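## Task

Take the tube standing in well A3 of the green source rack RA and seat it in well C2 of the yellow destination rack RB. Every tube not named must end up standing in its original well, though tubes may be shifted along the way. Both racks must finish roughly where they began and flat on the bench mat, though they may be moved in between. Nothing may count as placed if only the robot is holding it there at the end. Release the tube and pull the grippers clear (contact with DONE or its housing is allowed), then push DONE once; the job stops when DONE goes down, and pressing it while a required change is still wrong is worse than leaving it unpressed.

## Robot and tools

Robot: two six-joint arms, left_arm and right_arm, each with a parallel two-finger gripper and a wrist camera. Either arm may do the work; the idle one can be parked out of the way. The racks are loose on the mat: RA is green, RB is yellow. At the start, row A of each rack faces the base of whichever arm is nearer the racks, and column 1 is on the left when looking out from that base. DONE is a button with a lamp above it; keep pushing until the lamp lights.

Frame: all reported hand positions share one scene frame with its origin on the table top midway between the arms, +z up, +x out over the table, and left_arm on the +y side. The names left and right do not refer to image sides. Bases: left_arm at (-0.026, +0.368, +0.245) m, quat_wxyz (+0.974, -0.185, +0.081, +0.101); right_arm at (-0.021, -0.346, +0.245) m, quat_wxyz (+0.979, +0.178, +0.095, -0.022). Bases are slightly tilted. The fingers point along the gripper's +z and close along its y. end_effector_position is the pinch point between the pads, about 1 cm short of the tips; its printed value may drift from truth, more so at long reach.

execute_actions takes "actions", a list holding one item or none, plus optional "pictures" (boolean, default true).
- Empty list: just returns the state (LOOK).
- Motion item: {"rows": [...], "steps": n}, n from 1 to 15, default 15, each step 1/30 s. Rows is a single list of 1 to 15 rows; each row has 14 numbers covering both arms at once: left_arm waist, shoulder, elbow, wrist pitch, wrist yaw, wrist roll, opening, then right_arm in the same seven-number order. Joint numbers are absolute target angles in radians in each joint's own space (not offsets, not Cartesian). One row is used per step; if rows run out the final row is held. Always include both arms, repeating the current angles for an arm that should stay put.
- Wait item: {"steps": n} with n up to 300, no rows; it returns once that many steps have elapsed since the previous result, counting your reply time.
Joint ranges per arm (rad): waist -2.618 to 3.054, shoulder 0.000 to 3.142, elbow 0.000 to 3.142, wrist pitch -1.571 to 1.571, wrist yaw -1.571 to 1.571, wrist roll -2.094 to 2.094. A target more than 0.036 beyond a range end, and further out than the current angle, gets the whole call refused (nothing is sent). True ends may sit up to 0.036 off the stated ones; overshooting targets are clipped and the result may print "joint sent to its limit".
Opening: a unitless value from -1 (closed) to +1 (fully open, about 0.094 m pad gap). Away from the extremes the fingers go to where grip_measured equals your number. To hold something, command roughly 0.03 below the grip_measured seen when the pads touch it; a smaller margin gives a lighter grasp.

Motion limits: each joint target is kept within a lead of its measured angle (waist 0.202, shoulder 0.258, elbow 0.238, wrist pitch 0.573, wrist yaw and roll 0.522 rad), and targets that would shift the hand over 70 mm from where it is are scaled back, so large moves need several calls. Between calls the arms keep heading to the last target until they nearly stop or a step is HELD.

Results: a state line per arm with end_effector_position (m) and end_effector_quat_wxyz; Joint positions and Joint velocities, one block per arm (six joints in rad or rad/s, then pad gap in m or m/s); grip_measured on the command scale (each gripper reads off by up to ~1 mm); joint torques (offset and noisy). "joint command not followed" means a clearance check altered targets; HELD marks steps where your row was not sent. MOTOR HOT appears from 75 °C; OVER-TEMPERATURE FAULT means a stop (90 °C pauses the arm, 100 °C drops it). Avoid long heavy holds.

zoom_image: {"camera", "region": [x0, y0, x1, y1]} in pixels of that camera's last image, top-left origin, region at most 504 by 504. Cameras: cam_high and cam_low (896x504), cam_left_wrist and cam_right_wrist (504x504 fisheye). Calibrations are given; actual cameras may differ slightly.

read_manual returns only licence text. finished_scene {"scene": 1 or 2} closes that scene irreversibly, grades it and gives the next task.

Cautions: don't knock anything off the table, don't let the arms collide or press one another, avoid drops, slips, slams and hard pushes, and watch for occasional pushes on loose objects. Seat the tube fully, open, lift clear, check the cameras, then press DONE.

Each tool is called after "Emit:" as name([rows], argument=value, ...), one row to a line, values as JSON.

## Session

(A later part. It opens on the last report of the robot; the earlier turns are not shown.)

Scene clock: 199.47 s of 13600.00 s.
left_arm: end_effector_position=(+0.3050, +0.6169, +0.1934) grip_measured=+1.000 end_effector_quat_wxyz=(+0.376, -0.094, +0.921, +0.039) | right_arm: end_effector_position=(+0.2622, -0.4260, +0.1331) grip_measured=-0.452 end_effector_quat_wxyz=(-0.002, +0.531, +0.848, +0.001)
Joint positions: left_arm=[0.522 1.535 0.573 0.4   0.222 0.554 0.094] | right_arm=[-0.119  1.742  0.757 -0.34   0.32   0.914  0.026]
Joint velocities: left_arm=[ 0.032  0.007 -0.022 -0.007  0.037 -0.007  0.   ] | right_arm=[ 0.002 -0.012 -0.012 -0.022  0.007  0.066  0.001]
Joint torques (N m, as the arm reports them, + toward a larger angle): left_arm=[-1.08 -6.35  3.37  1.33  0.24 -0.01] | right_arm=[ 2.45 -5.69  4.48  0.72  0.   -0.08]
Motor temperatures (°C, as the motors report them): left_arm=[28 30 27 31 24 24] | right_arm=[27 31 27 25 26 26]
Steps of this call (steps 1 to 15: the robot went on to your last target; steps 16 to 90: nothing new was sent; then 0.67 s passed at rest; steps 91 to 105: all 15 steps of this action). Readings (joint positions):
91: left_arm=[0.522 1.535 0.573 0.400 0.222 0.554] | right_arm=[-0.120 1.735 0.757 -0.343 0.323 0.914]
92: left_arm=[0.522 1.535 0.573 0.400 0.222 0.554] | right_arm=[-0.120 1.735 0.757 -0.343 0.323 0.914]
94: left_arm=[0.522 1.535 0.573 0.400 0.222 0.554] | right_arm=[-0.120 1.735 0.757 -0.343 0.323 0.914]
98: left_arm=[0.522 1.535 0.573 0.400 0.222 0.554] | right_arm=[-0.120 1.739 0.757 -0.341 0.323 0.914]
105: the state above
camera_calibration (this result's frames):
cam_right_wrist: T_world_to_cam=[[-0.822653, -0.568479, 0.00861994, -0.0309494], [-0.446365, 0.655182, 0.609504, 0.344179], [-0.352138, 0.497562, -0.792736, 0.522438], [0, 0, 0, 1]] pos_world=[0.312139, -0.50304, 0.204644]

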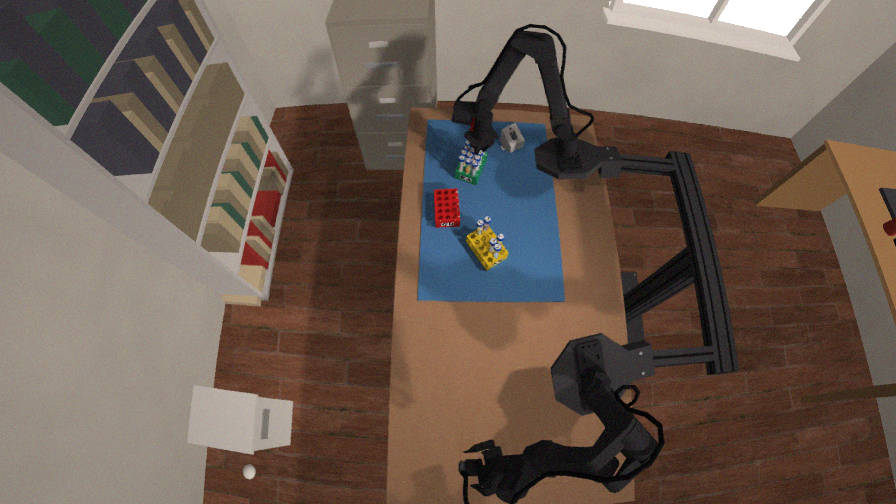

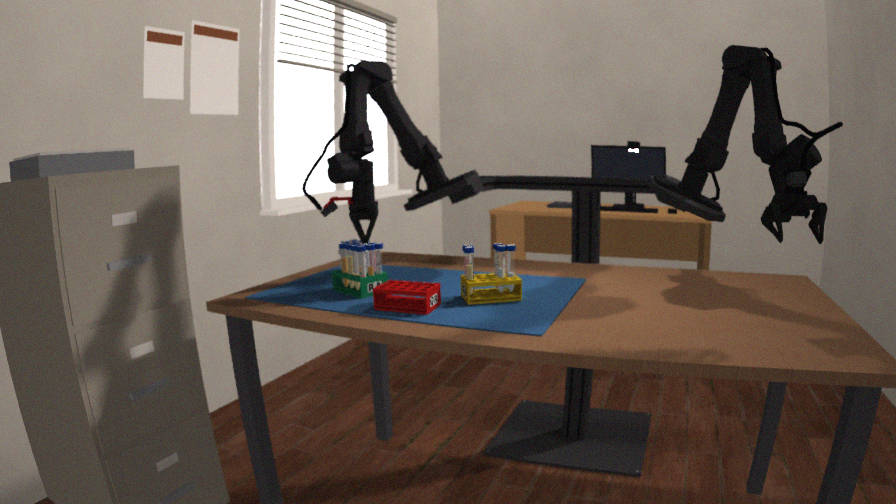

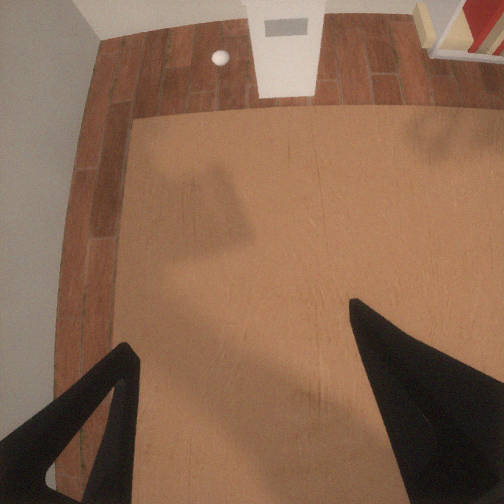

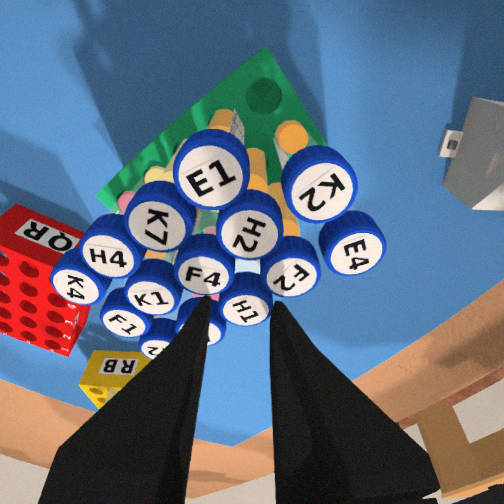

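Emit:
execute_actions([
  {"rows":[[0.522,1.535,0.573,0.4,0.222,0.554,1,-0.115,1.768,0.765,-0.335,0.324,0.908,-0.45],[0.522,1.535,0.573,0.4,0.222,0.554,1,-0.115,1.771,0.765,-0.335,0.324,0.908,-0.45],[0.522,1.535,0.573,0.4,0.222,0.554,1,-0.115,1.774,0.765,-0.335,0.324,0.908,-0.46],[0.522,1.535,0.573,0.4,0.222,0.554,1,-0.115,1.777,0.765,-0.335,0.324,0.908,-0.47],[0.522,1.535,0.573,0.4,0.222,0.554,1,-0.115,1.78,0.765,-0.335,0.324,0.908,-0.48]],"steps":12},
])

Emit:
zoom_image(camera="cam_right_wrist", region=[140, 230, 320, 380])

Scene clock: 204.33 s of 13600.00 s.
left_arm: end_effector_position=(+0.3050, +0.6169, +0.1934) grip_measured=+1.000 end_effector_quat_wxyz=(+0.376, -0.094, +0.921, +0.039) | right_arm: end_effector_position=(+0.2623, -0.4259, +0.1331) grip_measured=-0.478 end_effector_quat_wxyz=(-0.002, +0.531, +0.848, +0.002)
Joint positions: left_arm=[0.522 1.535 0.573 0.4   0.222 0.554 0.094] | right_arm=[-0.119  1.742  0.757 -0.34   0.32   0.914  0.025]
Joint velocities: left_arm=[ 0.012  0.007  0.017 -0.037 -0.037  0.022  0.   ] | right_arm=[-0.017 -0.002 -0.007 -0.037 -0.022 -0.022 -0.   ]
Joint torques (N m, as the arm reports them, + toward a larger angle): left_arm=[-1.09 -6.36  3.36  1.33  0.24  0.  ] | right_arm=[ 2.46 -4.37  4.43  0.66  0.03 -0.07]
Motor temperatures (°C, as the motors report them): left_arm=[28 30 27 31 24 24] | right_arm=[27 30 27 25 26 26]
Steps of this call (steps 1 to 15: the robot went on to your last target; steps 16 to 90: nothing new was sent; then 1.47 s passed at rest; steps 91 to 102: all 12 steps of this action). Readings (joint positions):
91: left_arm=[0.522 1.535 0.573 0.400 0.222 0.554] | right_arm=[-0.119 1.742 0.757 -0.340 0.320 0.914]
92: left_arm=[0.522 1.535 0.573 0.400 0.222 0.554] | right_arm=[-0.119 1.742 0.757 -0.340 0.320 0.914]
94: left_arm=[0.522 1.535 0.573 0.400 0.222 0.554] | right_arm=[-0.119 1.742 0.757 -0.340 0.320 0.914]
98: left_arm=[0.522 1.535 0.573 0.400 0.222 0.554] | right_arm=[-0.119 1.742 0.757 -0.340 0.320 0.914]
102: the state above
camera_calibration (this result's frames):
cam_right_wrist: T_world_to_cam=[[-0.822654, -0.568481, 0.00834386, -0.0308641], [-0.446411, 0.654955, 0.609714, 0.344029], [-0.352076, 0.497859, -0.792578, 0.522499], [0, 0, 0, 1]] pos_world=[0.312147, -0.503, 0.20462]

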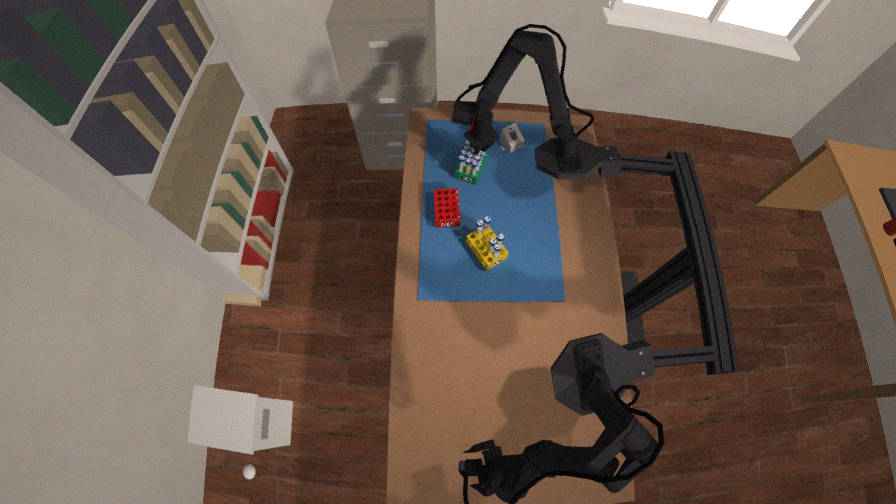

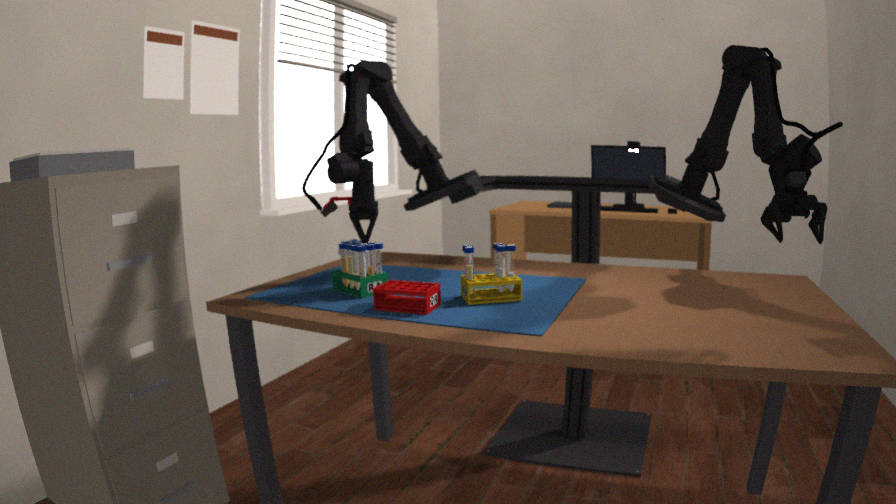

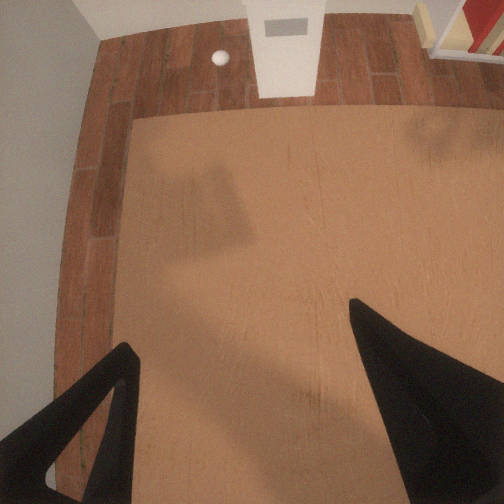

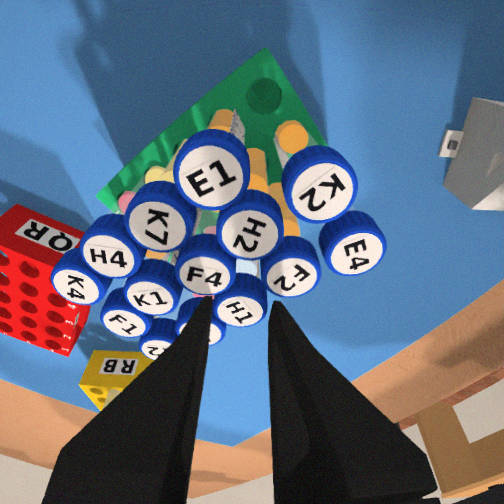

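Region (140, 230, 320, 380) of cam_right_wrist's 504x504 image, scaled by 2.800, with more detail than that image has.

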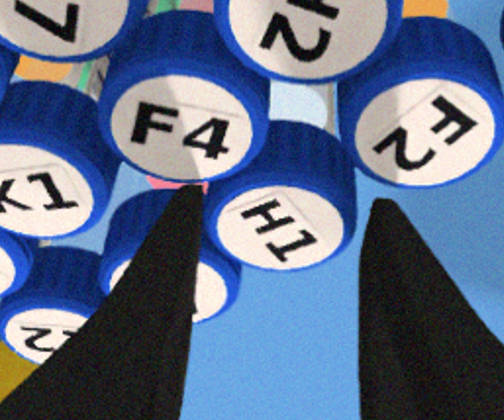

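Emit:
execute_actions([
  {"rows":[[0.522,1.535,0.573,0.4,0.222,0.554,1,-0.115,1.76,0.765,-0.345,0.324,0.95,-0.47],[0.522,1.535,0.573,0.4,0.222,0.554,1,-0.115,1.76,0.765,-0.35,0.324,0.99,-0.47],[0.522,1.535,0.573,0.4,0.222,0.554,1,-0.115,1.76,0.765,-0.355,0.324,1.03,-0.47],[0.522,1.535,0.573,0.4,0.222,0.554,1,-0.115,1.76,0.765,-0.36,0.324,1.07,-0.47],[0.522,1.535,0.573,0.4,0.222,0.554,1,-0.115,1.76,0.765,-0.363,0.324,1.11,-0.47],[0.522,1.535,0.573,0.4,0.222,0.554,1,-0.115,1.76,0.765,-0.365,0.324,1.15,-0.47],[0.522,1.535,0.573,0.4,0.222,0.554,1,-0.115,1.76,0.765,-0.365,0.324,1.19,-0.47],[0.522,1.535,0.573,0.4,0.222,0.554,1,-0.115,1.76,0.765,-0.365,0.324,1.23,-0.47],[0.522,1.535,0.573,0.4,0.222,0.554,1,-0.115,1.76,0.765,-0.365,0.324,1.27,-0.47],[0.522,1.535,0.573,0.4,0.222,0.554,1,-0.115,1.76,0.765,-0.365,0.324,1.31,-0.47]],"steps":15},
], pictures=false)

Emit:
execute_actions([
  {"steps":10},
])

Emit:
zoom_image(camera="cam_right_wrist", region=[140, 230, 320, 380])

Scene clock: 218.40 s of 13600.00 s.
left_arm: end_effector_position=(+0.3050, +0.6169, +0.1934) grip_measured=+1.000 end_effector_quat_wxyz=(+0.376, -0.094, +0.921, +0.039) | right_arm: end_effector_position=(+0.2615, -0.4240, +0.1331) grip_measured=-0.472 end_effector_quat_wxyz=(-0.007, +0.666, +0.746, +0.004)
Joint positions: left_arm=[0.522 1.535 0.573 0.4   0.222 0.554 0.094] | right_arm=[-0.119  1.742  0.757 -0.344  0.31   1.254  0.025]
Joint velocities: left_arm=[-0.022 -0.007  0.002  0.022  0.022  0.007  0.   ] | right_arm=[-0.012  0.007 -0.012 -0.095 -0.051  0.374  0.   ]
Joint torques (N m, as the arm reports them, + toward a larger angle): left_arm=[-1.06 -6.41  3.32  1.33  0.25 -0.01] | right_arm=[ 2.39 -6.22  4.41  0.36  0.15  0.09]
Motor temperatures (°C, as the motors report them): left_arm=[28 30 27 31 24 24] | right_arm=[27 30 27 25 26 26]
Steps of this call (steps 1 to 15: the robot went on to your last target; steps 16 to 90: nothing new was sent; then 10.57 s passed at rest; steps 91 to 105: all 15 steps of this action). Readings (joint positions):
91: left_arm=[0.522 1.535 0.573 0.400 0.222 0.554] | right_arm=[-0.119 1.742 0.757 -0.340 0.320 0.919]
92: left_arm=[0.522 1.535 0.573 0.400 0.222 0.554] | right_arm=[-0.119 1.742 0.757 -0.340 0.320 0.930]
94: left_arm=[0.522 1.535 0.573 0.400 0.222 0.554] | right_arm=[-0.119 1.742 0.757 -0.340 0.320 0.968]
98: left_arm=[0.522 1.535 0.573 0.400 0.222 0.554] | right_arm=[-0.119 1.742 0.757 -0.343 0.317 1.085]
105: the state above

Scene clock: 218.73 s of 13600.00 s.
left_arm: end_effector_position=(+0.3050, +0.6169, +0.1934) grip_measured=+1.000 end_effector_quat_wxyz=(+0.376, -0.094, +0.921, +0.039) | right_arm: end_effector_position=(+0.2616, -0.4234, +0.1331) grip_measured=-0.472 end_effector_quat_wxyz=(-0.008, +0.681, +0.732, +0.006)
Joint positions: left_arm=[0.522 1.535 0.573 0.4   0.222 0.554 0.094] | right_arm=[-0.119  1.742  0.757 -0.344  0.307  1.296  0.025]
Joint velocities: left_arm=[ 0.002 -0.012 -0.007 -0.022 -0.095 -0.051  0.   ] | right_arm=[-0.007 -0.012 -0.012 -0.007  0.051  0.037 -0.002]
Joint torques (N m, as the arm reports them, + toward a larger angle): left_arm=[-1.05 -6.38  3.33  1.32  0.24 -0.03] | right_arm=[ 2.4  -6.16  4.37  0.36  0.17  0.09]
Motor temperatures (°C, as the motors report them): left_arm=[28 30 27 31 24 24] | right_arm=[27 30 27 25 26 26]
Steps of this call (steps 1 to 10: the robot went on to your last target). Readings (joint positions):
1: left_arm=[0.522 1.535 0.573 0.400 0.222 0.554] | right_arm=[-0.119 1.742 0.757 -0.344 0.309 1.263]
2: left_arm=[0.522 1.535 0.573 0.400 0.222 0.554] | right_arm=[-0.119 1.742 0.757 -0.344 0.309 1.271]
4: left_arm=[0.522 1.535 0.573 0.400 0.222 0.554] | right_arm=[-0.119 1.742 0.757 -0.344 0.308 1.282]
8: left_arm=[0.522 1.535 0.573 0.400 0.222 0.554] | right_arm=[-0.119 1.742 0.757 -0.344 0.307 1.293]
10: the state above
camera_calibration (this result's frames):
cam_right_wrist: T_world_to_cam=[[-0.974899, -0.222468, 0.00890655, 0.156318], [-0.169077, 0.765772, 0.620489, 0.315035], [-0.144859, 0.603408, -0.784165, 0.510427], [0, 0, 0, 1]] pos_world=[0.2796, -0.514465, 0.203391]

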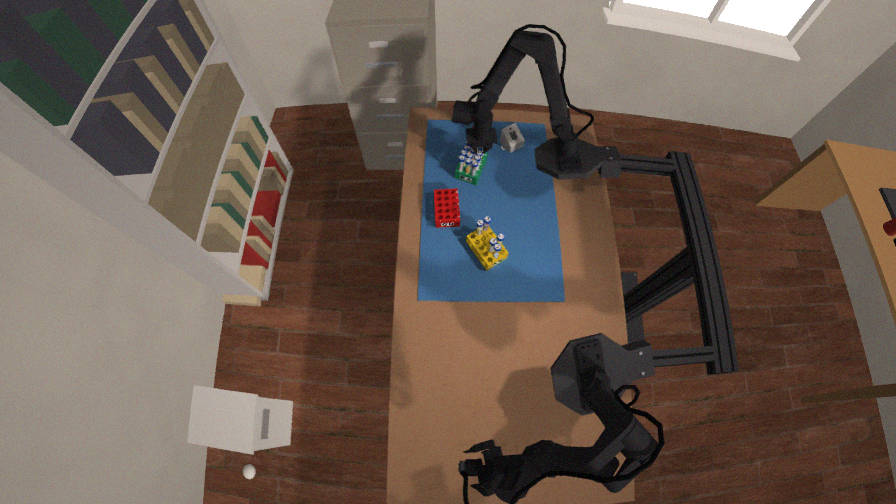

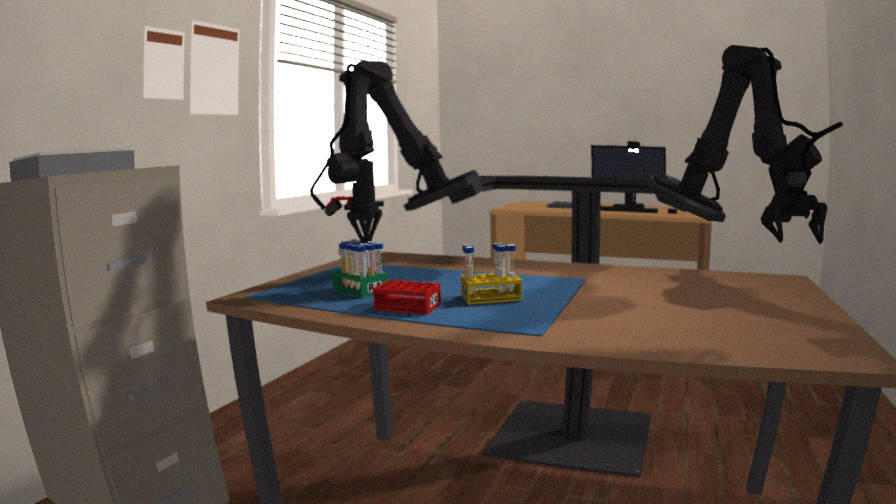

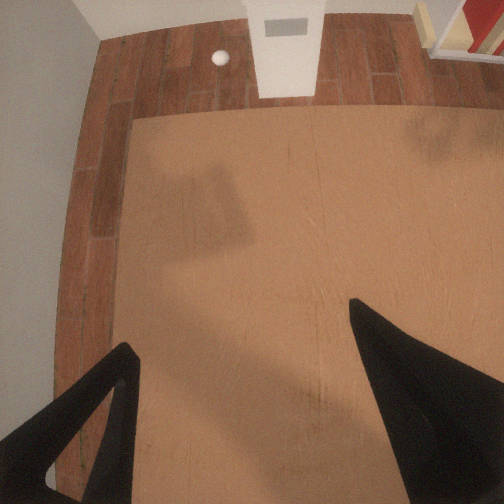

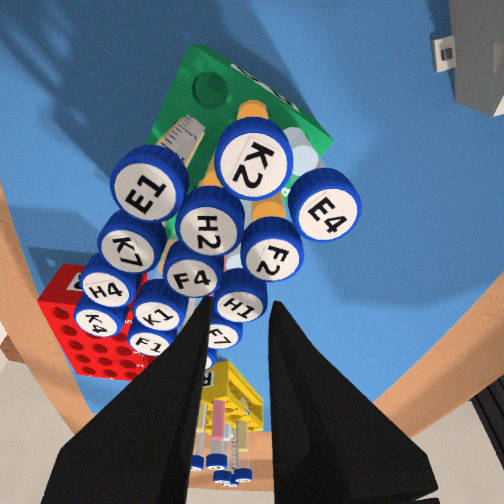

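Region (140, 230, 320, 380) of cam_right_wrist's 504x504 image, scaled by 2.800, with more detail than that image has.

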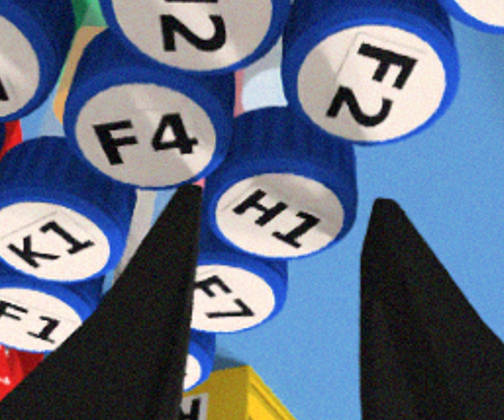

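Emit:
execute_actions([
  {"rows":[[0.522,1.535,0.573,0.4,0.222,0.554,1,-0.115,1.74,0.765,-0.365,0.324,1.31,-0.47],[0.522,1.535,0.573,0.4,0.222,0.554,1,-0.115,1.74,0.765,-0.37,0.324,1.31,-0.47],[0.522,1.535,0.573,0.4,0.222,0.554,1,-0.115,1.74,0.765,-0.375,0.324,1.31,-0.47],[0.522,1.535,0.573,0.4,0.222,0.554,1,-0.115,1.74,0.765,-0.38,0.324,1.31,-0.47]],"steps":15},
])

Emit:
zoom_image(camera="cam_right_wrist", region=[140, 230, 320, 380])

Emit:
zoom_image(camera="cam_low", region=[335, 215, 395, 275])

Scene clock: 223.43 s of 13600.00 s.
left_arm: end_effector_position=(+0.3050, +0.6169, +0.1934) grip_measured=+1.000 end_effector_quat_wxyz=(+0.376, -0.094, +0.921, +0.039) | right_arm: end_effector_position=(+0.2601, -0.4231, +0.1332) grip_measured=-0.472 end_effector_quat_wxyz=(-0.010, +0.683, +0.731, +0.004)
Joint positions: left_arm=[0.522 1.535 0.573 0.4   0.222 0.554 0.094] | right_arm=[-0.119  1.742  0.757 -0.351  0.307  1.302  0.025]
Joint velocities: left_arm=[ 0.002 -0.012 -0.017  0.007 -0.081  0.066  0.   ] | right_arm=[ 0.007  0.002 -0.007  0.037  0.051 -0.007 -0.   ]
Joint torques (N m, as the arm reports them, + toward a larger angle): left_arm=[-1.05 -6.4   3.35  1.32  0.24 -0.01] | right_arm=[ 2.43 -7.98  4.43  0.25  0.15  0.08]
Motor temperatures (°C, as the motors report them): left_arm=[28 30 27 31 24 24] | right_arm=[27 30 27 25 26 26]
Steps of this call (steps 1 to 30: the robot went on to your last target; steps 31 to 90: nothing new was sent; then 1.20 s passed at rest; steps 91 to 105: all 15 steps of this action). Readings (joint positions):
91: left_arm=[0.522 1.535 0.573 0.400 0.222 0.554] | right_arm=[-0.119 1.742 0.757 -0.344 0.307 1.301]
92: left_arm=[0.522 1.535 0.573 0.400 0.222 0.554] | right_arm=[-0.119 1.742 0.757 -0.344 0.307 1.301]
94: left_arm=[0.522 1.535 0.573 0.400 0.222 0.554] | right_arm=[-0.119 1.742 0.757 -0.348 0.307 1.301]
98: left_arm=[0.522 1.535 0.573 0.400 0.222 0.554] | right_arm=[-0.119 1.742 0.757 -0.351 0.307 1.302]
105: the state above
camera_calibration (this result's frames):
cam_right_wrist: T_world_to_cam=[[-0.975551, -0.219289, 0.0146056, 0.155655], [-0.162767, 0.765557, 0.622438, 0.312535], [-0.147675, 0.604842, -0.782533, 0.511153], [0, 0, 0, 1]] pos_world=[0.278204, -0.514297, 0.203187]

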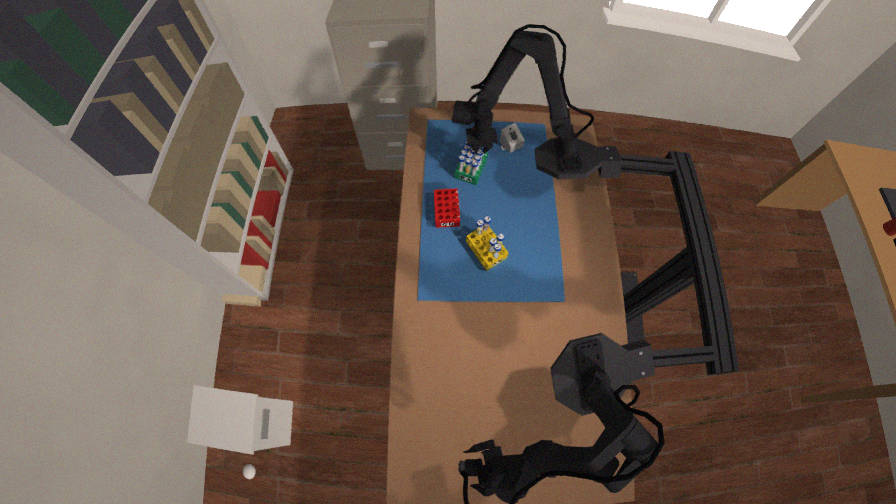

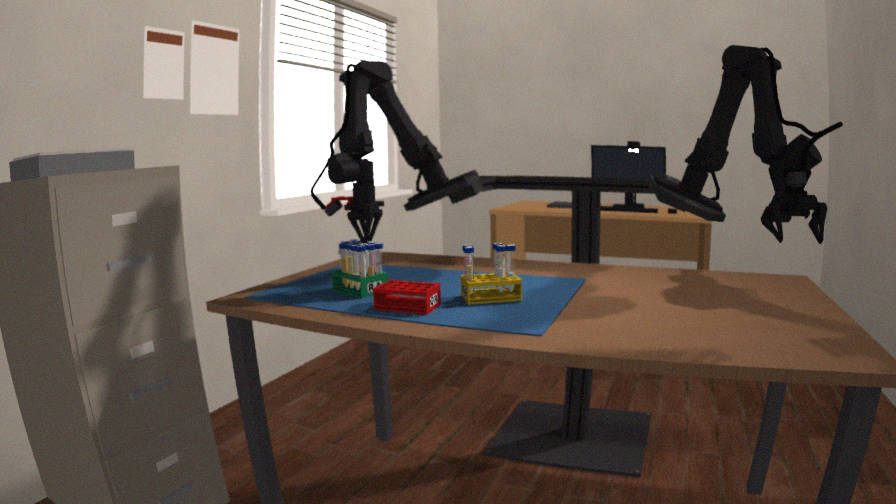

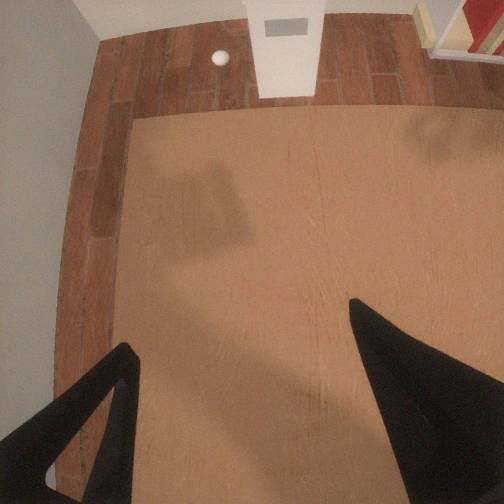

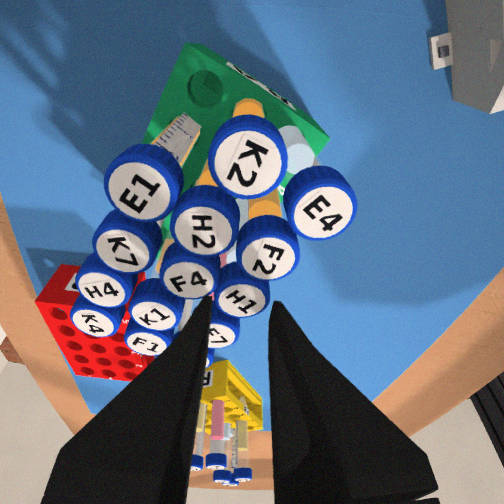

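Region (140, 230, 320, 380) of cam_right_wrist's 504x504 image, scaled by 2.800, with more detail than that image has.

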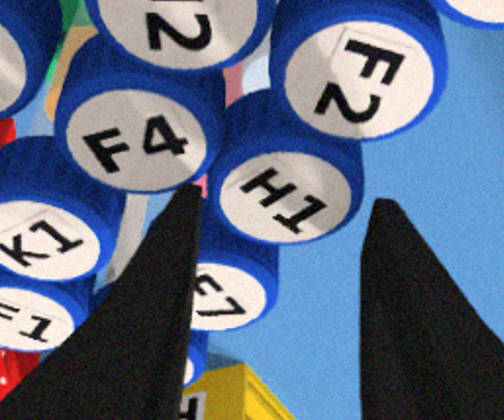

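Region (335, 215, 395, 275) of cam_low's 896x504 image, scaled by 8.400, with more detail than that image has.

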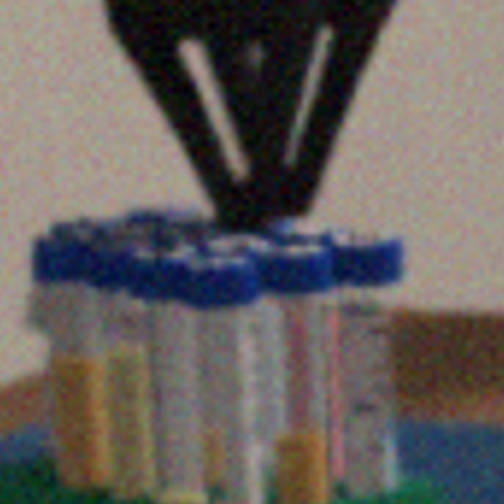

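Emit:
execute_actions([
  {"rows":[[0.522,1.535,0.573,0.4,0.222,0.554,1,-0.115,1.74,0.765,-0.38,0.324,1.35,-0.47],[0.522,1.535,0.573,0.4,0.222,0.554,1,-0.115,1.74,0.765,-0.38,0.324,1.39,-0.47],[0.522,1.535,0.573,0.4,0.222,0.554,1,-0.115,1.74,0.765,-0.38,0.324,1.43,-0.47],[0.522,1.535,0.573,0.4,0.222,0.554,1,-0.115,1.74,0.765,-0.38,0.324,1.47,-0.47],[0.522,1.535,0.573,0.4,0.222,0.554,1,-0.115,1.74,0.765,-0.38,0.324,1.51,-0.47],[0.522,1.535,0.573,0.4,0.222,0.554,1,-0.115,1.74,0.765,-0.38,0.324,1.55,-0.47],[0.522,1.535,0.573,0.4,0.222,0.554,1,-0.115,1.74,0.765,-0.38,0.324,1.59,-0.47],[0.522,1.535,0.573,0.4,0.222,0.554,1,-0.115,1.74,0.765,-0.38,0.324,1.63,-0.47],[0.522,1.535,0.573,0.4,0.222,0.554,1,-0.115,1.74,0.765,-0.38,0.324,1.67,-0.47],[0.522,1.535,0.573,0.4,0.222,0.554,1,-0.115,1.74,0.765,-0.38,0.324,1.71,-0.47]],"steps":15},
], pictures=false)

Emit:
execute_actions([
  {"steps":10},
])

Emit:
zoom_image(camera="cam_right_wrist", region=[140, 230, 320, 380])

Scene clock: 232.23 s of 13600.00 s.
left_arm: end_effector_position=(+0.3050, +0.6169, +0.1934) grip_measured=+1.000 end_effector_quat_wxyz=(+0.376, -0.094, +0.921, +0.039) | right_arm: end_effector_position=(+0.2595, -0.4230, +0.1332) grip_measured=-0.472 end_effector_quat_wxyz=(-0.012, +0.800, +0.600, +0.001)
Joint positions: left_arm=[0.522 1.535 0.573 0.4   0.222 0.554 0.094] | right_arm=[-0.119  1.742  0.757 -0.353  0.307  1.653  0.025]
Joint velocities: left_arm=[ 0.007  0.002 -0.022 -0.037 -0.022 -0.007  0.   ] | right_arm=[ 0.007 -0.012 -0.017  0.007  0.022  0.374  0.001]
Joint torques (N m, as the arm reports them, + toward a larger angle): left_arm=[-1.05 -6.38  3.38  1.32  0.23 -0.01] | right_arm=[ 2.53 -7.98  4.38  0.28  0.17  0.06]
Motor temperatures (°C, as the motors report them): left_arm=[28 31 27 31 24 24] | right_arm=[27 30 27 25 26 26]
Steps of this call (steps 1 to 15: the robot went on to your last target; steps 16 to 90: nothing new was sent; then 5.30 s passed at rest; steps 91 to 105: all 15 steps of this action). Readings (joint positions):
91: left_arm=[0.522 1.535 0.573 0.400 0.222 0.554] | right_arm=[-0.119 1.742 0.757 -0.351 0.307 1.308]
92: left_arm=[0.522 1.535 0.573 0.400 0.222 0.554] | right_arm=[-0.119 1.742 0.757 -0.351 0.307 1.321]
94: left_arm=[0.522 1.535 0.573 0.400 0.222 0.554] | right_arm=[-0.119 1.742 0.757 -0.352 0.307 1.362]
98: left_arm=[0.522 1.535 0.573 0.400 0.222 0.554] | right_arm=[-0.119 1.742 0.757 -0.353 0.307 1.482]
105: the state above

Scene clock: 232.57 s of 13600.00 s.
left_arm: end_effector_position=(+0.3050, +0.6169, +0.1934) grip_measured=+1.000 end_effector_quat_wxyz=(+0.376, -0.094, +0.921, +0.039) | right_arm: end_effector_position=(+0.2593, -0.4229, +0.1332) grip_measured=-0.472 end_effector_quat_wxyz=(-0.012, +0.812, +0.583, +0.001)
Joint positions: left_arm=[0.522 1.535 0.573 0.4   0.222 0.554 0.094] | right_arm=[-0.119  1.742  0.757 -0.354  0.307  1.697  0.025]
Joint velocities: left_arm=[-0.002 -0.002  0.002 -0.022 -0.081 -0.037  0.   ] | right_arm=[ 0.017 -0.002 -0.002 -0.066 -0.007  0.022 -0.001]
Joint torques (N m, as the arm reports them, + toward a larger angle): left_arm=[-1.06 -6.36  3.33  1.32  0.24 -0.03] | right_arm=[ 2.34 -8.    4.41  0.28  0.17  0.11]
Motor temperatures (°C, as the motors report them): left_arm=[28 31 27 31 24 24] | right_arm=[27 30 27 25 26 26]
Steps of this call (steps 1 to 10: the robot went on to your last target). Readings (joint positions):
1: left_arm=[0.522 1.535 0.573 0.400 0.222 0.554] | right_arm=[-0.119 1.742 0.757 -0.353 0.307 1.663]
2: left_arm=[0.522 1.535 0.573 0.400 0.222 0.554] | right_arm=[-0.119 1.742 0.757 -0.353 0.307 1.671]
4: left_arm=[0.522 1.535 0.573 0.400 0.222 0.554] | right_arm=[-0.119 1.742 0.757 -0.354 0.307 1.682]
8: left_arm=[0.522 1.535 0.573 0.400 0.222 0.554] | right_arm=[-0.119 1.742 0.757 -0.354 0.307 1.693]
10: the state above
camera_calibration (this result's frames):
cam_right_wrist: T_world_to_cam=[[-0.984818, 0.171684, 0.0256699, 0.321192], [0.150453, 0.770398, 0.619557, 0.23348], [0.0865918, 0.614013, -0.784531, 0.454342], [0, 0, 0, 1]] pos_world=[0.241845, -0.513987, 0.203547]

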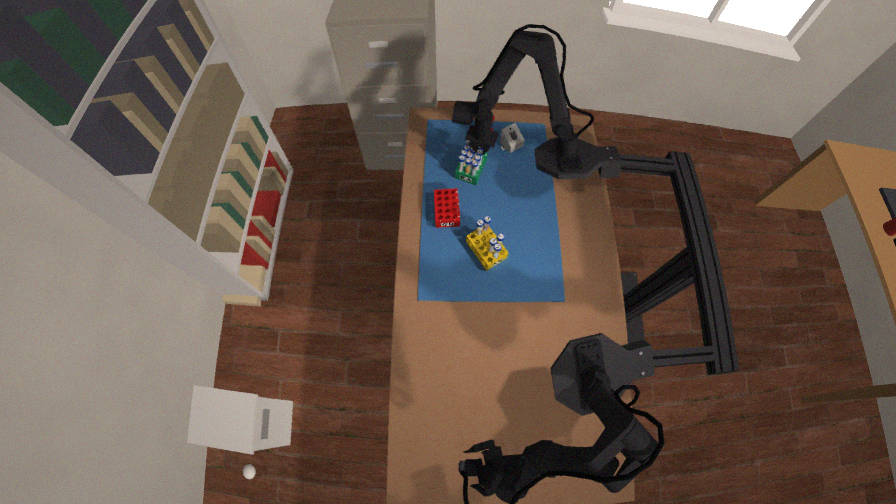

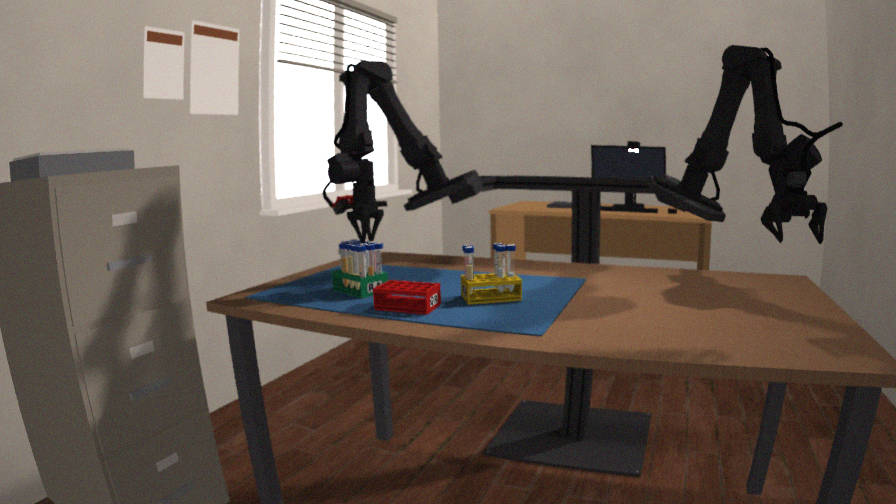

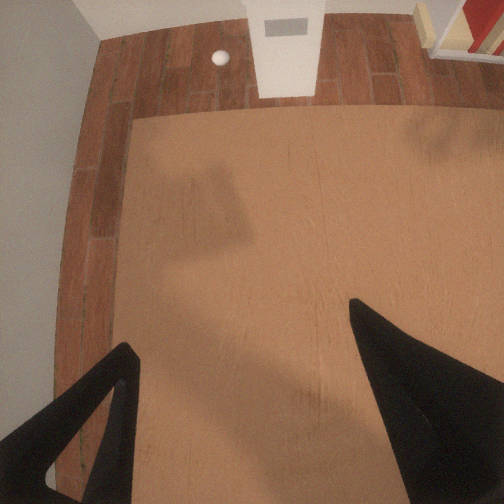

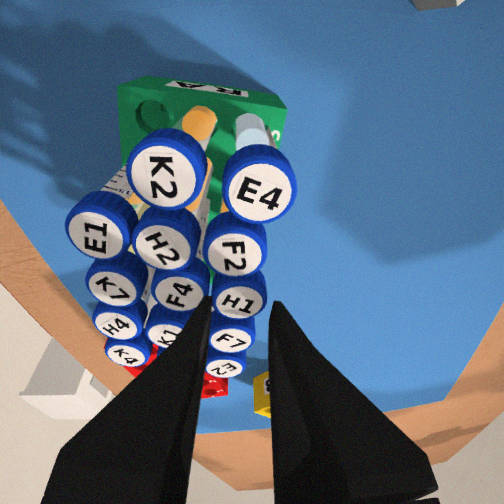

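Region (140, 230, 320, 380) of cam_right_wrist's 504x504 image, scaled by 2.800, with more detail than that image has.

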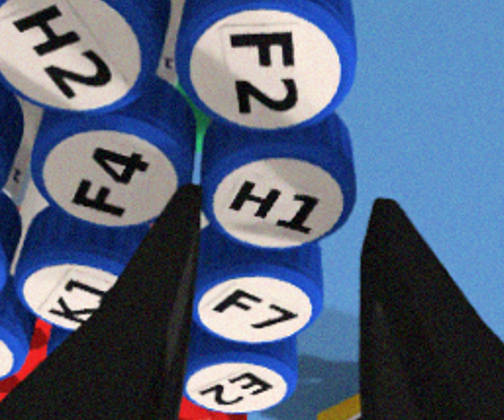

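Emit:
execute_actions([
  {"rows":[[0.522,1.535,0.573,0.4,0.222,0.554,1,-0.12,1.755,0.75,-0.36,0.324,1.71,-0.47],[0.522,1.535,0.573,0.4,0.222,0.554,1,-0.122,1.758,0.745,-0.35,0.324,1.71,-0.47],[0.522,1.535,0.573,0.4,0.222,0.554,1,-0.124,1.761,0.743,-0.345,0.324,1.71,-0.47],[0.522,1.535,0.573,0.4,0.222,0.554,1,-0.126,1.764,0.742,-0.341,0.326,1.71,-0.47],[0.522,1.535,0.573,0.4,0.222,0.554,1,-0.128,1.767,0.741,-0.337,0.328,1.71,-0.47],[0.522,1.535,0.573,0.4,0.222,0.554,1,-0.13,1.77,0.74,-0.333,0.33,1.71,-0.47],[0.522,1.535,0.573,0.4,0.222,0.554,1,-0.132,1.773,0.739,-0.329,0.332,1.71,-0.47],[0.522,1.535,0.573,0.4,0.222,0.554,1,-0.134,1.776,0.738,-0.325,0.334,1.71,-0.47],[0.522,1.535,0.573,0.4,0.222,0.554,1,-0.136,1.779,0.737,-0.321,0.335,1.71,-0.47],[0.522,1.535,0.573,0.4,0.222,0.554,1,-0.138,1.782,0.736,-0.317,0.335,1.71,-0.47]],"steps":15},
])

Emit:
zoom_image(camera="cam_right_wrist", region=[140, 230, 320, 380])

Scene clock: 240.53 s of 13600.00 s.
left_arm: end_effector_position=(+0.3050, +0.6169, +0.1934) grip_measured=+1.000 end_effector_quat_wxyz=(+0.376, -0.094, +0.921, +0.039) | right_arm: end_effector_position=(+0.2620, -0.4247, +0.1331) grip_measured=-0.472 end_effector_quat_wxyz=(-0.005, +0.815, +0.579, +0.002)
Joint positions: left_arm=[0.522 1.535 0.573 0.4   0.222 0.554 0.094] | right_arm=[-0.119  1.742  0.757 -0.341  0.313  1.703  0.025]
Joint velocities: left_arm=[ 0.002 -0.017 -0.002  0.007  0.037 -0.081  0.   ] | right_arm=[ 0.007  0.012 -0.007  0.022 -0.022  0.051  0.   ]
Joint torques (N m, as the arm reports them, + toward a larger angle): left_arm=[-1.04 -6.44  3.35  1.33  0.25 -0.01] | right_arm=[ 0.73 -4.16  1.95  0.89  0.2   0.07]
Motor temperatures (°C, as the motors report them): left_arm=[28 31 27 31 24 24] | right_arm=[27 31 27 25 26 26]
Steps of this call (steps 1 to 30: the robot went on to your last target; steps 31 to 90: nothing new was sent; then 4.47 s passed at rest; steps 91 to 105: all 15 steps of this action). Readings (joint positions):
91: left_arm=[0.522 1.535 0.573 0.400 0.222 0.554] | right_arm=[-0.119 1.742 0.757 -0.354 0.307 1.702]
92: left_arm=[0.522 1.535 0.573 0.400 0.222 0.554] | right_arm=[-0.119 1.742 0.757 -0.354 0.307 1.702]
94: left_arm=[0.522 1.535 0.573 0.400 0.222 0.554] | right_arm=[-0.119 1.742 0.757 -0.353 0.307 1.702]
98: left_arm=[0.522 1.535 0.573 0.400 0.222 0.554] | right_arm=[-0.119 1.742 0.757 -0.348 0.311 1.703]
105: the state above
camera_calibration (this result's frames):
cam_right_wrist: T_world_to_cam=[[-0.983247, 0.181741, 0.0139886, 0.329594], [0.151865, 0.77433, 0.614288, 0.236441], [0.10081, 0.606121, -0.788958, 0.448645], [0, 0, 0, 1]] pos_world=[0.242937, -0.514917, 0.204108]

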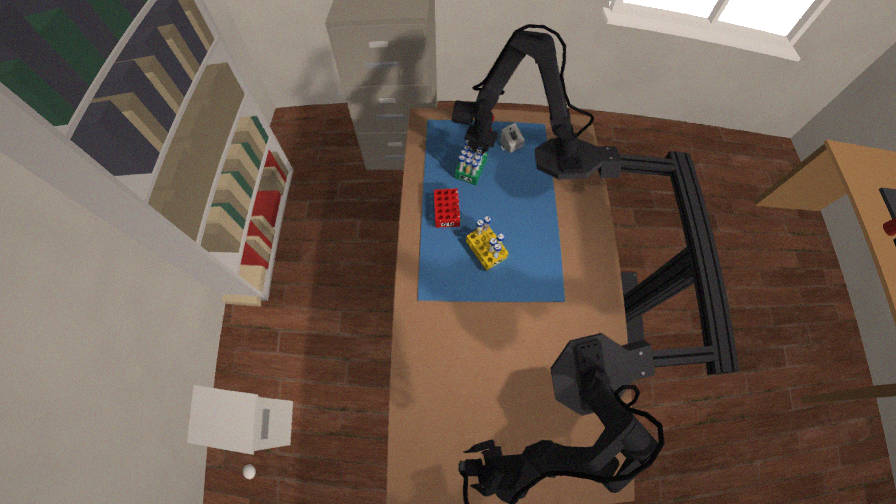

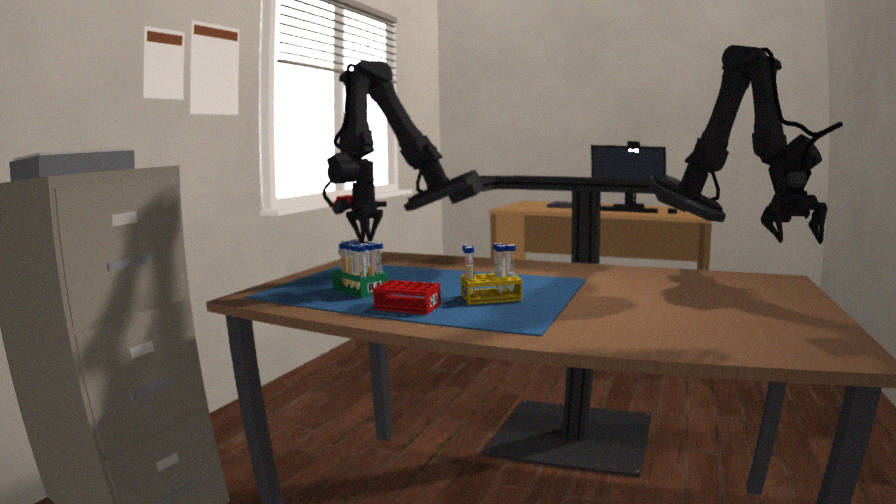

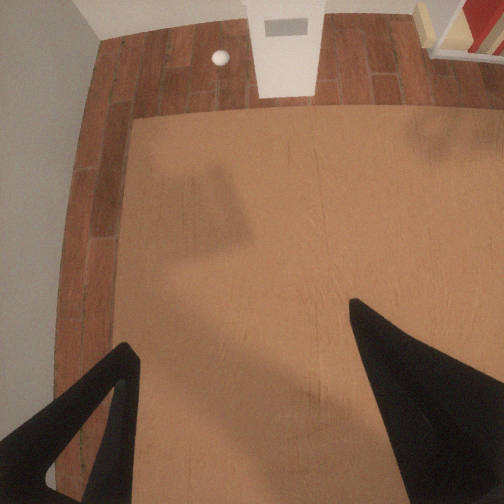

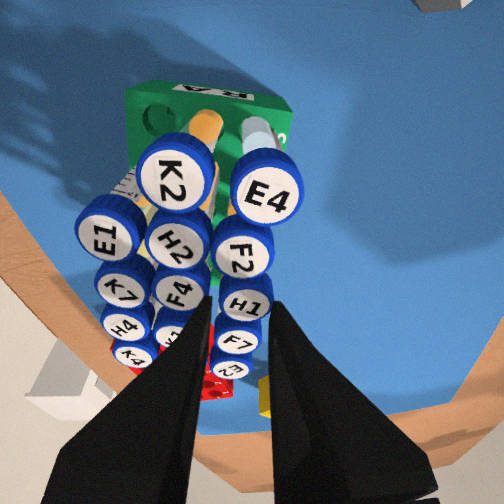

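Region (140, 230, 320, 380) of cam_right_wrist's 504x504 image, scaled by 2.800, with more detail than that image has.

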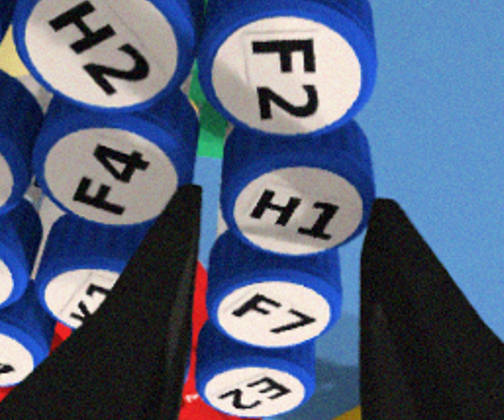

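Emit:
execute_actions([
  {"rows":[[0.522,1.535,0.573,0.4,0.222,0.554,1,-0.119,1.714,0.765,-0.341,0.32,1.71,-0.47],[0.522,1.535,0.573,0.4,0.222,0.554,1,-0.119,1.714,0.765,-0.341,0.32,1.71,-0.47],[0.522,1.535,0.573,0.4,0.222,0.554,1,-0.119,1.714,0.765,-0.341,0.32,1.71,-0.47],[0.522,1.535,0.573,0.4,0.222,0.554,1,-0.119,1.714,0.765,-0.341,0.32,1.71,-0.47],[0.522,1.535,0.573,0.4,0.222,0.554,1,-0.119,1.714,0.765,-0.341,0.32,1.71,-0.47],[0.522,1.535,0.573,0.4,0.222,0.554,1,-0.125,1.714,0.765,-0.355,0.32,1.71,-0.47],[0.522,1.535,0.573,0.4,0.222,0.554,1,-0.13,1.714,0.765,-0.362,0.32,1.71,-0.47],[0.522,1.535,0.573,0.4,0.222,0.554,1,-0.134,1.714,0.765,-0.367,0.32,1.71,-0.47]],"steps":15},
], pictures=false)

Emit:
execute_actions([
  {"steps":10},
])

Emit:
zoom_image(camera="cam_right_wrist", region=[140, 230, 320, 380])

Scene clock: 247.97 s of 13600.00 s.
left_arm: end_effector_position=(+0.3050, +0.6169, +0.1934) grip_measured=+1.000 end_effector_quat_wxyz=(+0.376, -0.094, +0.921, +0.039) | right_arm: end_effector_position=(+0.2607, -0.4272, +0.1335) grip_measured=-0.472 end_effector_quat_wxyz=(-0.006, +0.818, +0.576, +0.001)
Joint positions: left_arm=[0.522 1.535 0.573 0.4   0.222 0.554 0.094] | right_arm=[-0.128  1.738  0.757 -0.347  0.312  1.703  0.025]
Joint velocities: left_arm=[-0.017  0.007 -0.002  0.051  0.037 -0.037  0.   ] | right_arm=[ 0.002  0.012 -0.007 -0.007  0.037  0.007 -0.002]
Joint torques (N m, as the arm reports them, + toward a larger angle): left_arm=[-1.1  -6.36  3.32  1.34  0.24 -0.01] | right_arm=[ 1.67 -9.95  4.44  0.35  0.04  0.08]
Motor temperatures (°C, as the motors report them): left_arm=[28 31 27 31 24 24] | right_arm=[27 30 27 25 26 26]
Steps of this call (steps 1 to 15: the robot went on to your last target; steps 16 to 90: nothing new was sent; then 3.93 s passed at rest; steps 91 to 105: all 15 steps of this action). Readings (joint positions):
91: left_arm=[0.522 1.535 0.573 0.400 0.222 0.554] | right_arm=[-0.119 1.740 0.757 -0.341 0.312 1.703]
92: left_arm=[0.522 1.535 0.573 0.400 0.222 0.554] | right_arm=[-0.119 1.738 0.757 -0.341 0.312 1.703]
94: left_arm=[0.522 1.535 0.573 0.400 0.222 0.554] | right_arm=[-0.119 1.738 0.757 -0.341 0.312 1.703]
98: left_arm=[0.522 1.535 0.573 0.400 0.222 0.554] | right_arm=[-0.121 1.738 0.757 -0.342 0.312 1.703]
105: the state above

Scene clock: 248.30 s of 13600.00 s.
left_arm: end_effector_position=(+0.3050, +0.6169, +0.1934) grip_measured=+1.000 end_effector_quat_wxyz=(+0.376, -0.094, +0.921, +0.039) | right_arm: end_effector_position=(+0.2607, -0.4272, +0.1335) grip_measured=-0.472 end_effector_quat_wxyz=(-0.006, +0.818, +0.576, +0.001)
Joint positions: left_arm=[0.522 1.535 0.573 0.4   0.222 0.554 0.094] | right_arm=[-0.128  1.738  0.757 -0.347  0.312  1.703  0.025]
Joint velocities: left_arm=[-0.002  0.007 -0.007 -0.066  0.007 -0.037  0.   ] | right_arm=[ 0.002 -0.007  0.007 -0.051 -0.037 -0.051 -0.   ]
Joint torques (N m, as the arm reports them, + toward a larger angle): left_arm=[-1.08 -6.36  3.33  1.34  0.24 -0.02] | right_arm=[ 1.63 -9.97  4.41  0.35  0.04  0.05]
Motor temperatures (°C, as the motors report them): left_arm=[28 31 27 31 24 24] | right_arm=[27 30 27 25 26 26]
Steps of this call (steps 1 to 10: the robot went on to your last target). Readings (joint positions):
1: left_arm=[0.522 1.535 0.573 0.400 0.222 0.554] | right_arm=[-0.128 1.738 0.757 -0.347 0.312 1.703]
2: left_arm=[0.522 1.535 0.573 0.400 0.222 0.554] | right_arm=[-0.128 1.738 0.757 -0.347 0.312 1.703]
4: left_arm=[0.522 1.535 0.573 0.400 0.222 0.554] | right_arm=[-0.128 1.738 0.757 -0.347 0.312 1.703]
8: left_arm=[0.522 1.535 0.573 0.400 0.222 0.554] | right_arm=[-0.128 1.738 0.757 -0.347 0.312 1.703]
10: the state above
camera_calibration (this result's frames):
cam_right_wrist: T_world_to_cam=[[-0.981662, 0.189841, 0.0173316, 0.331359], [0.160396, 0.773416, 0.613271, 0.235872], [0.103019, 0.604804, -0.789683, 0.449523], [0, 0, 0, 1]] pos_world=[0.24114, -0.517206, 0.204584]

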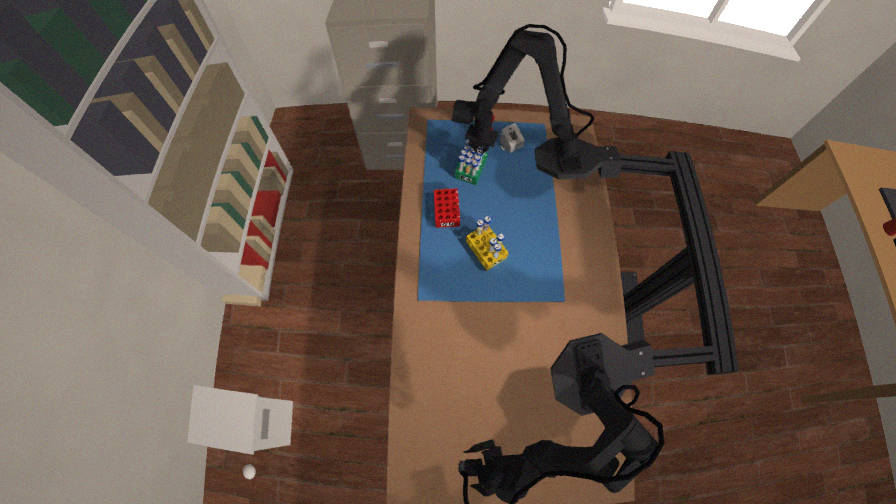

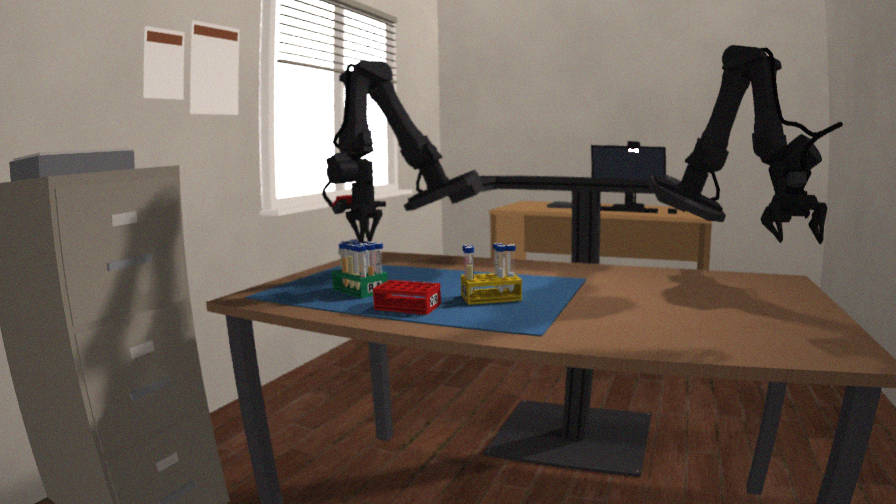

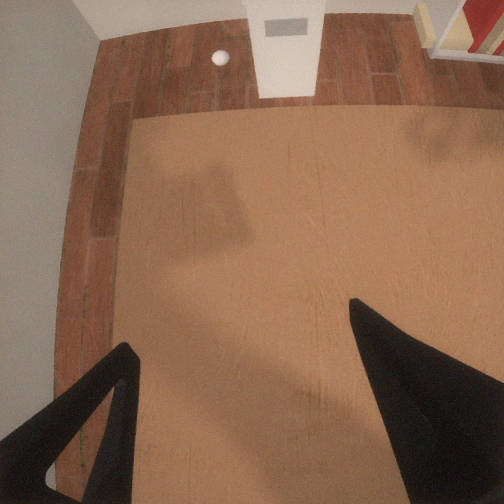

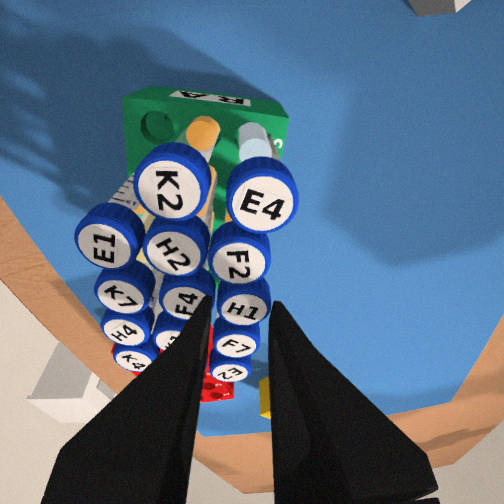

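Region (140, 230, 320, 380) of cam_right_wrist's 504x504 image, scaled by 2.800, with more detail than that image has.

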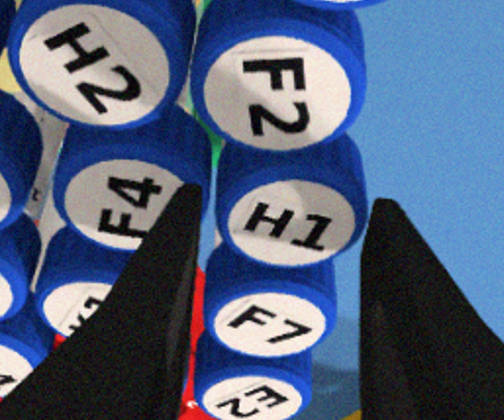

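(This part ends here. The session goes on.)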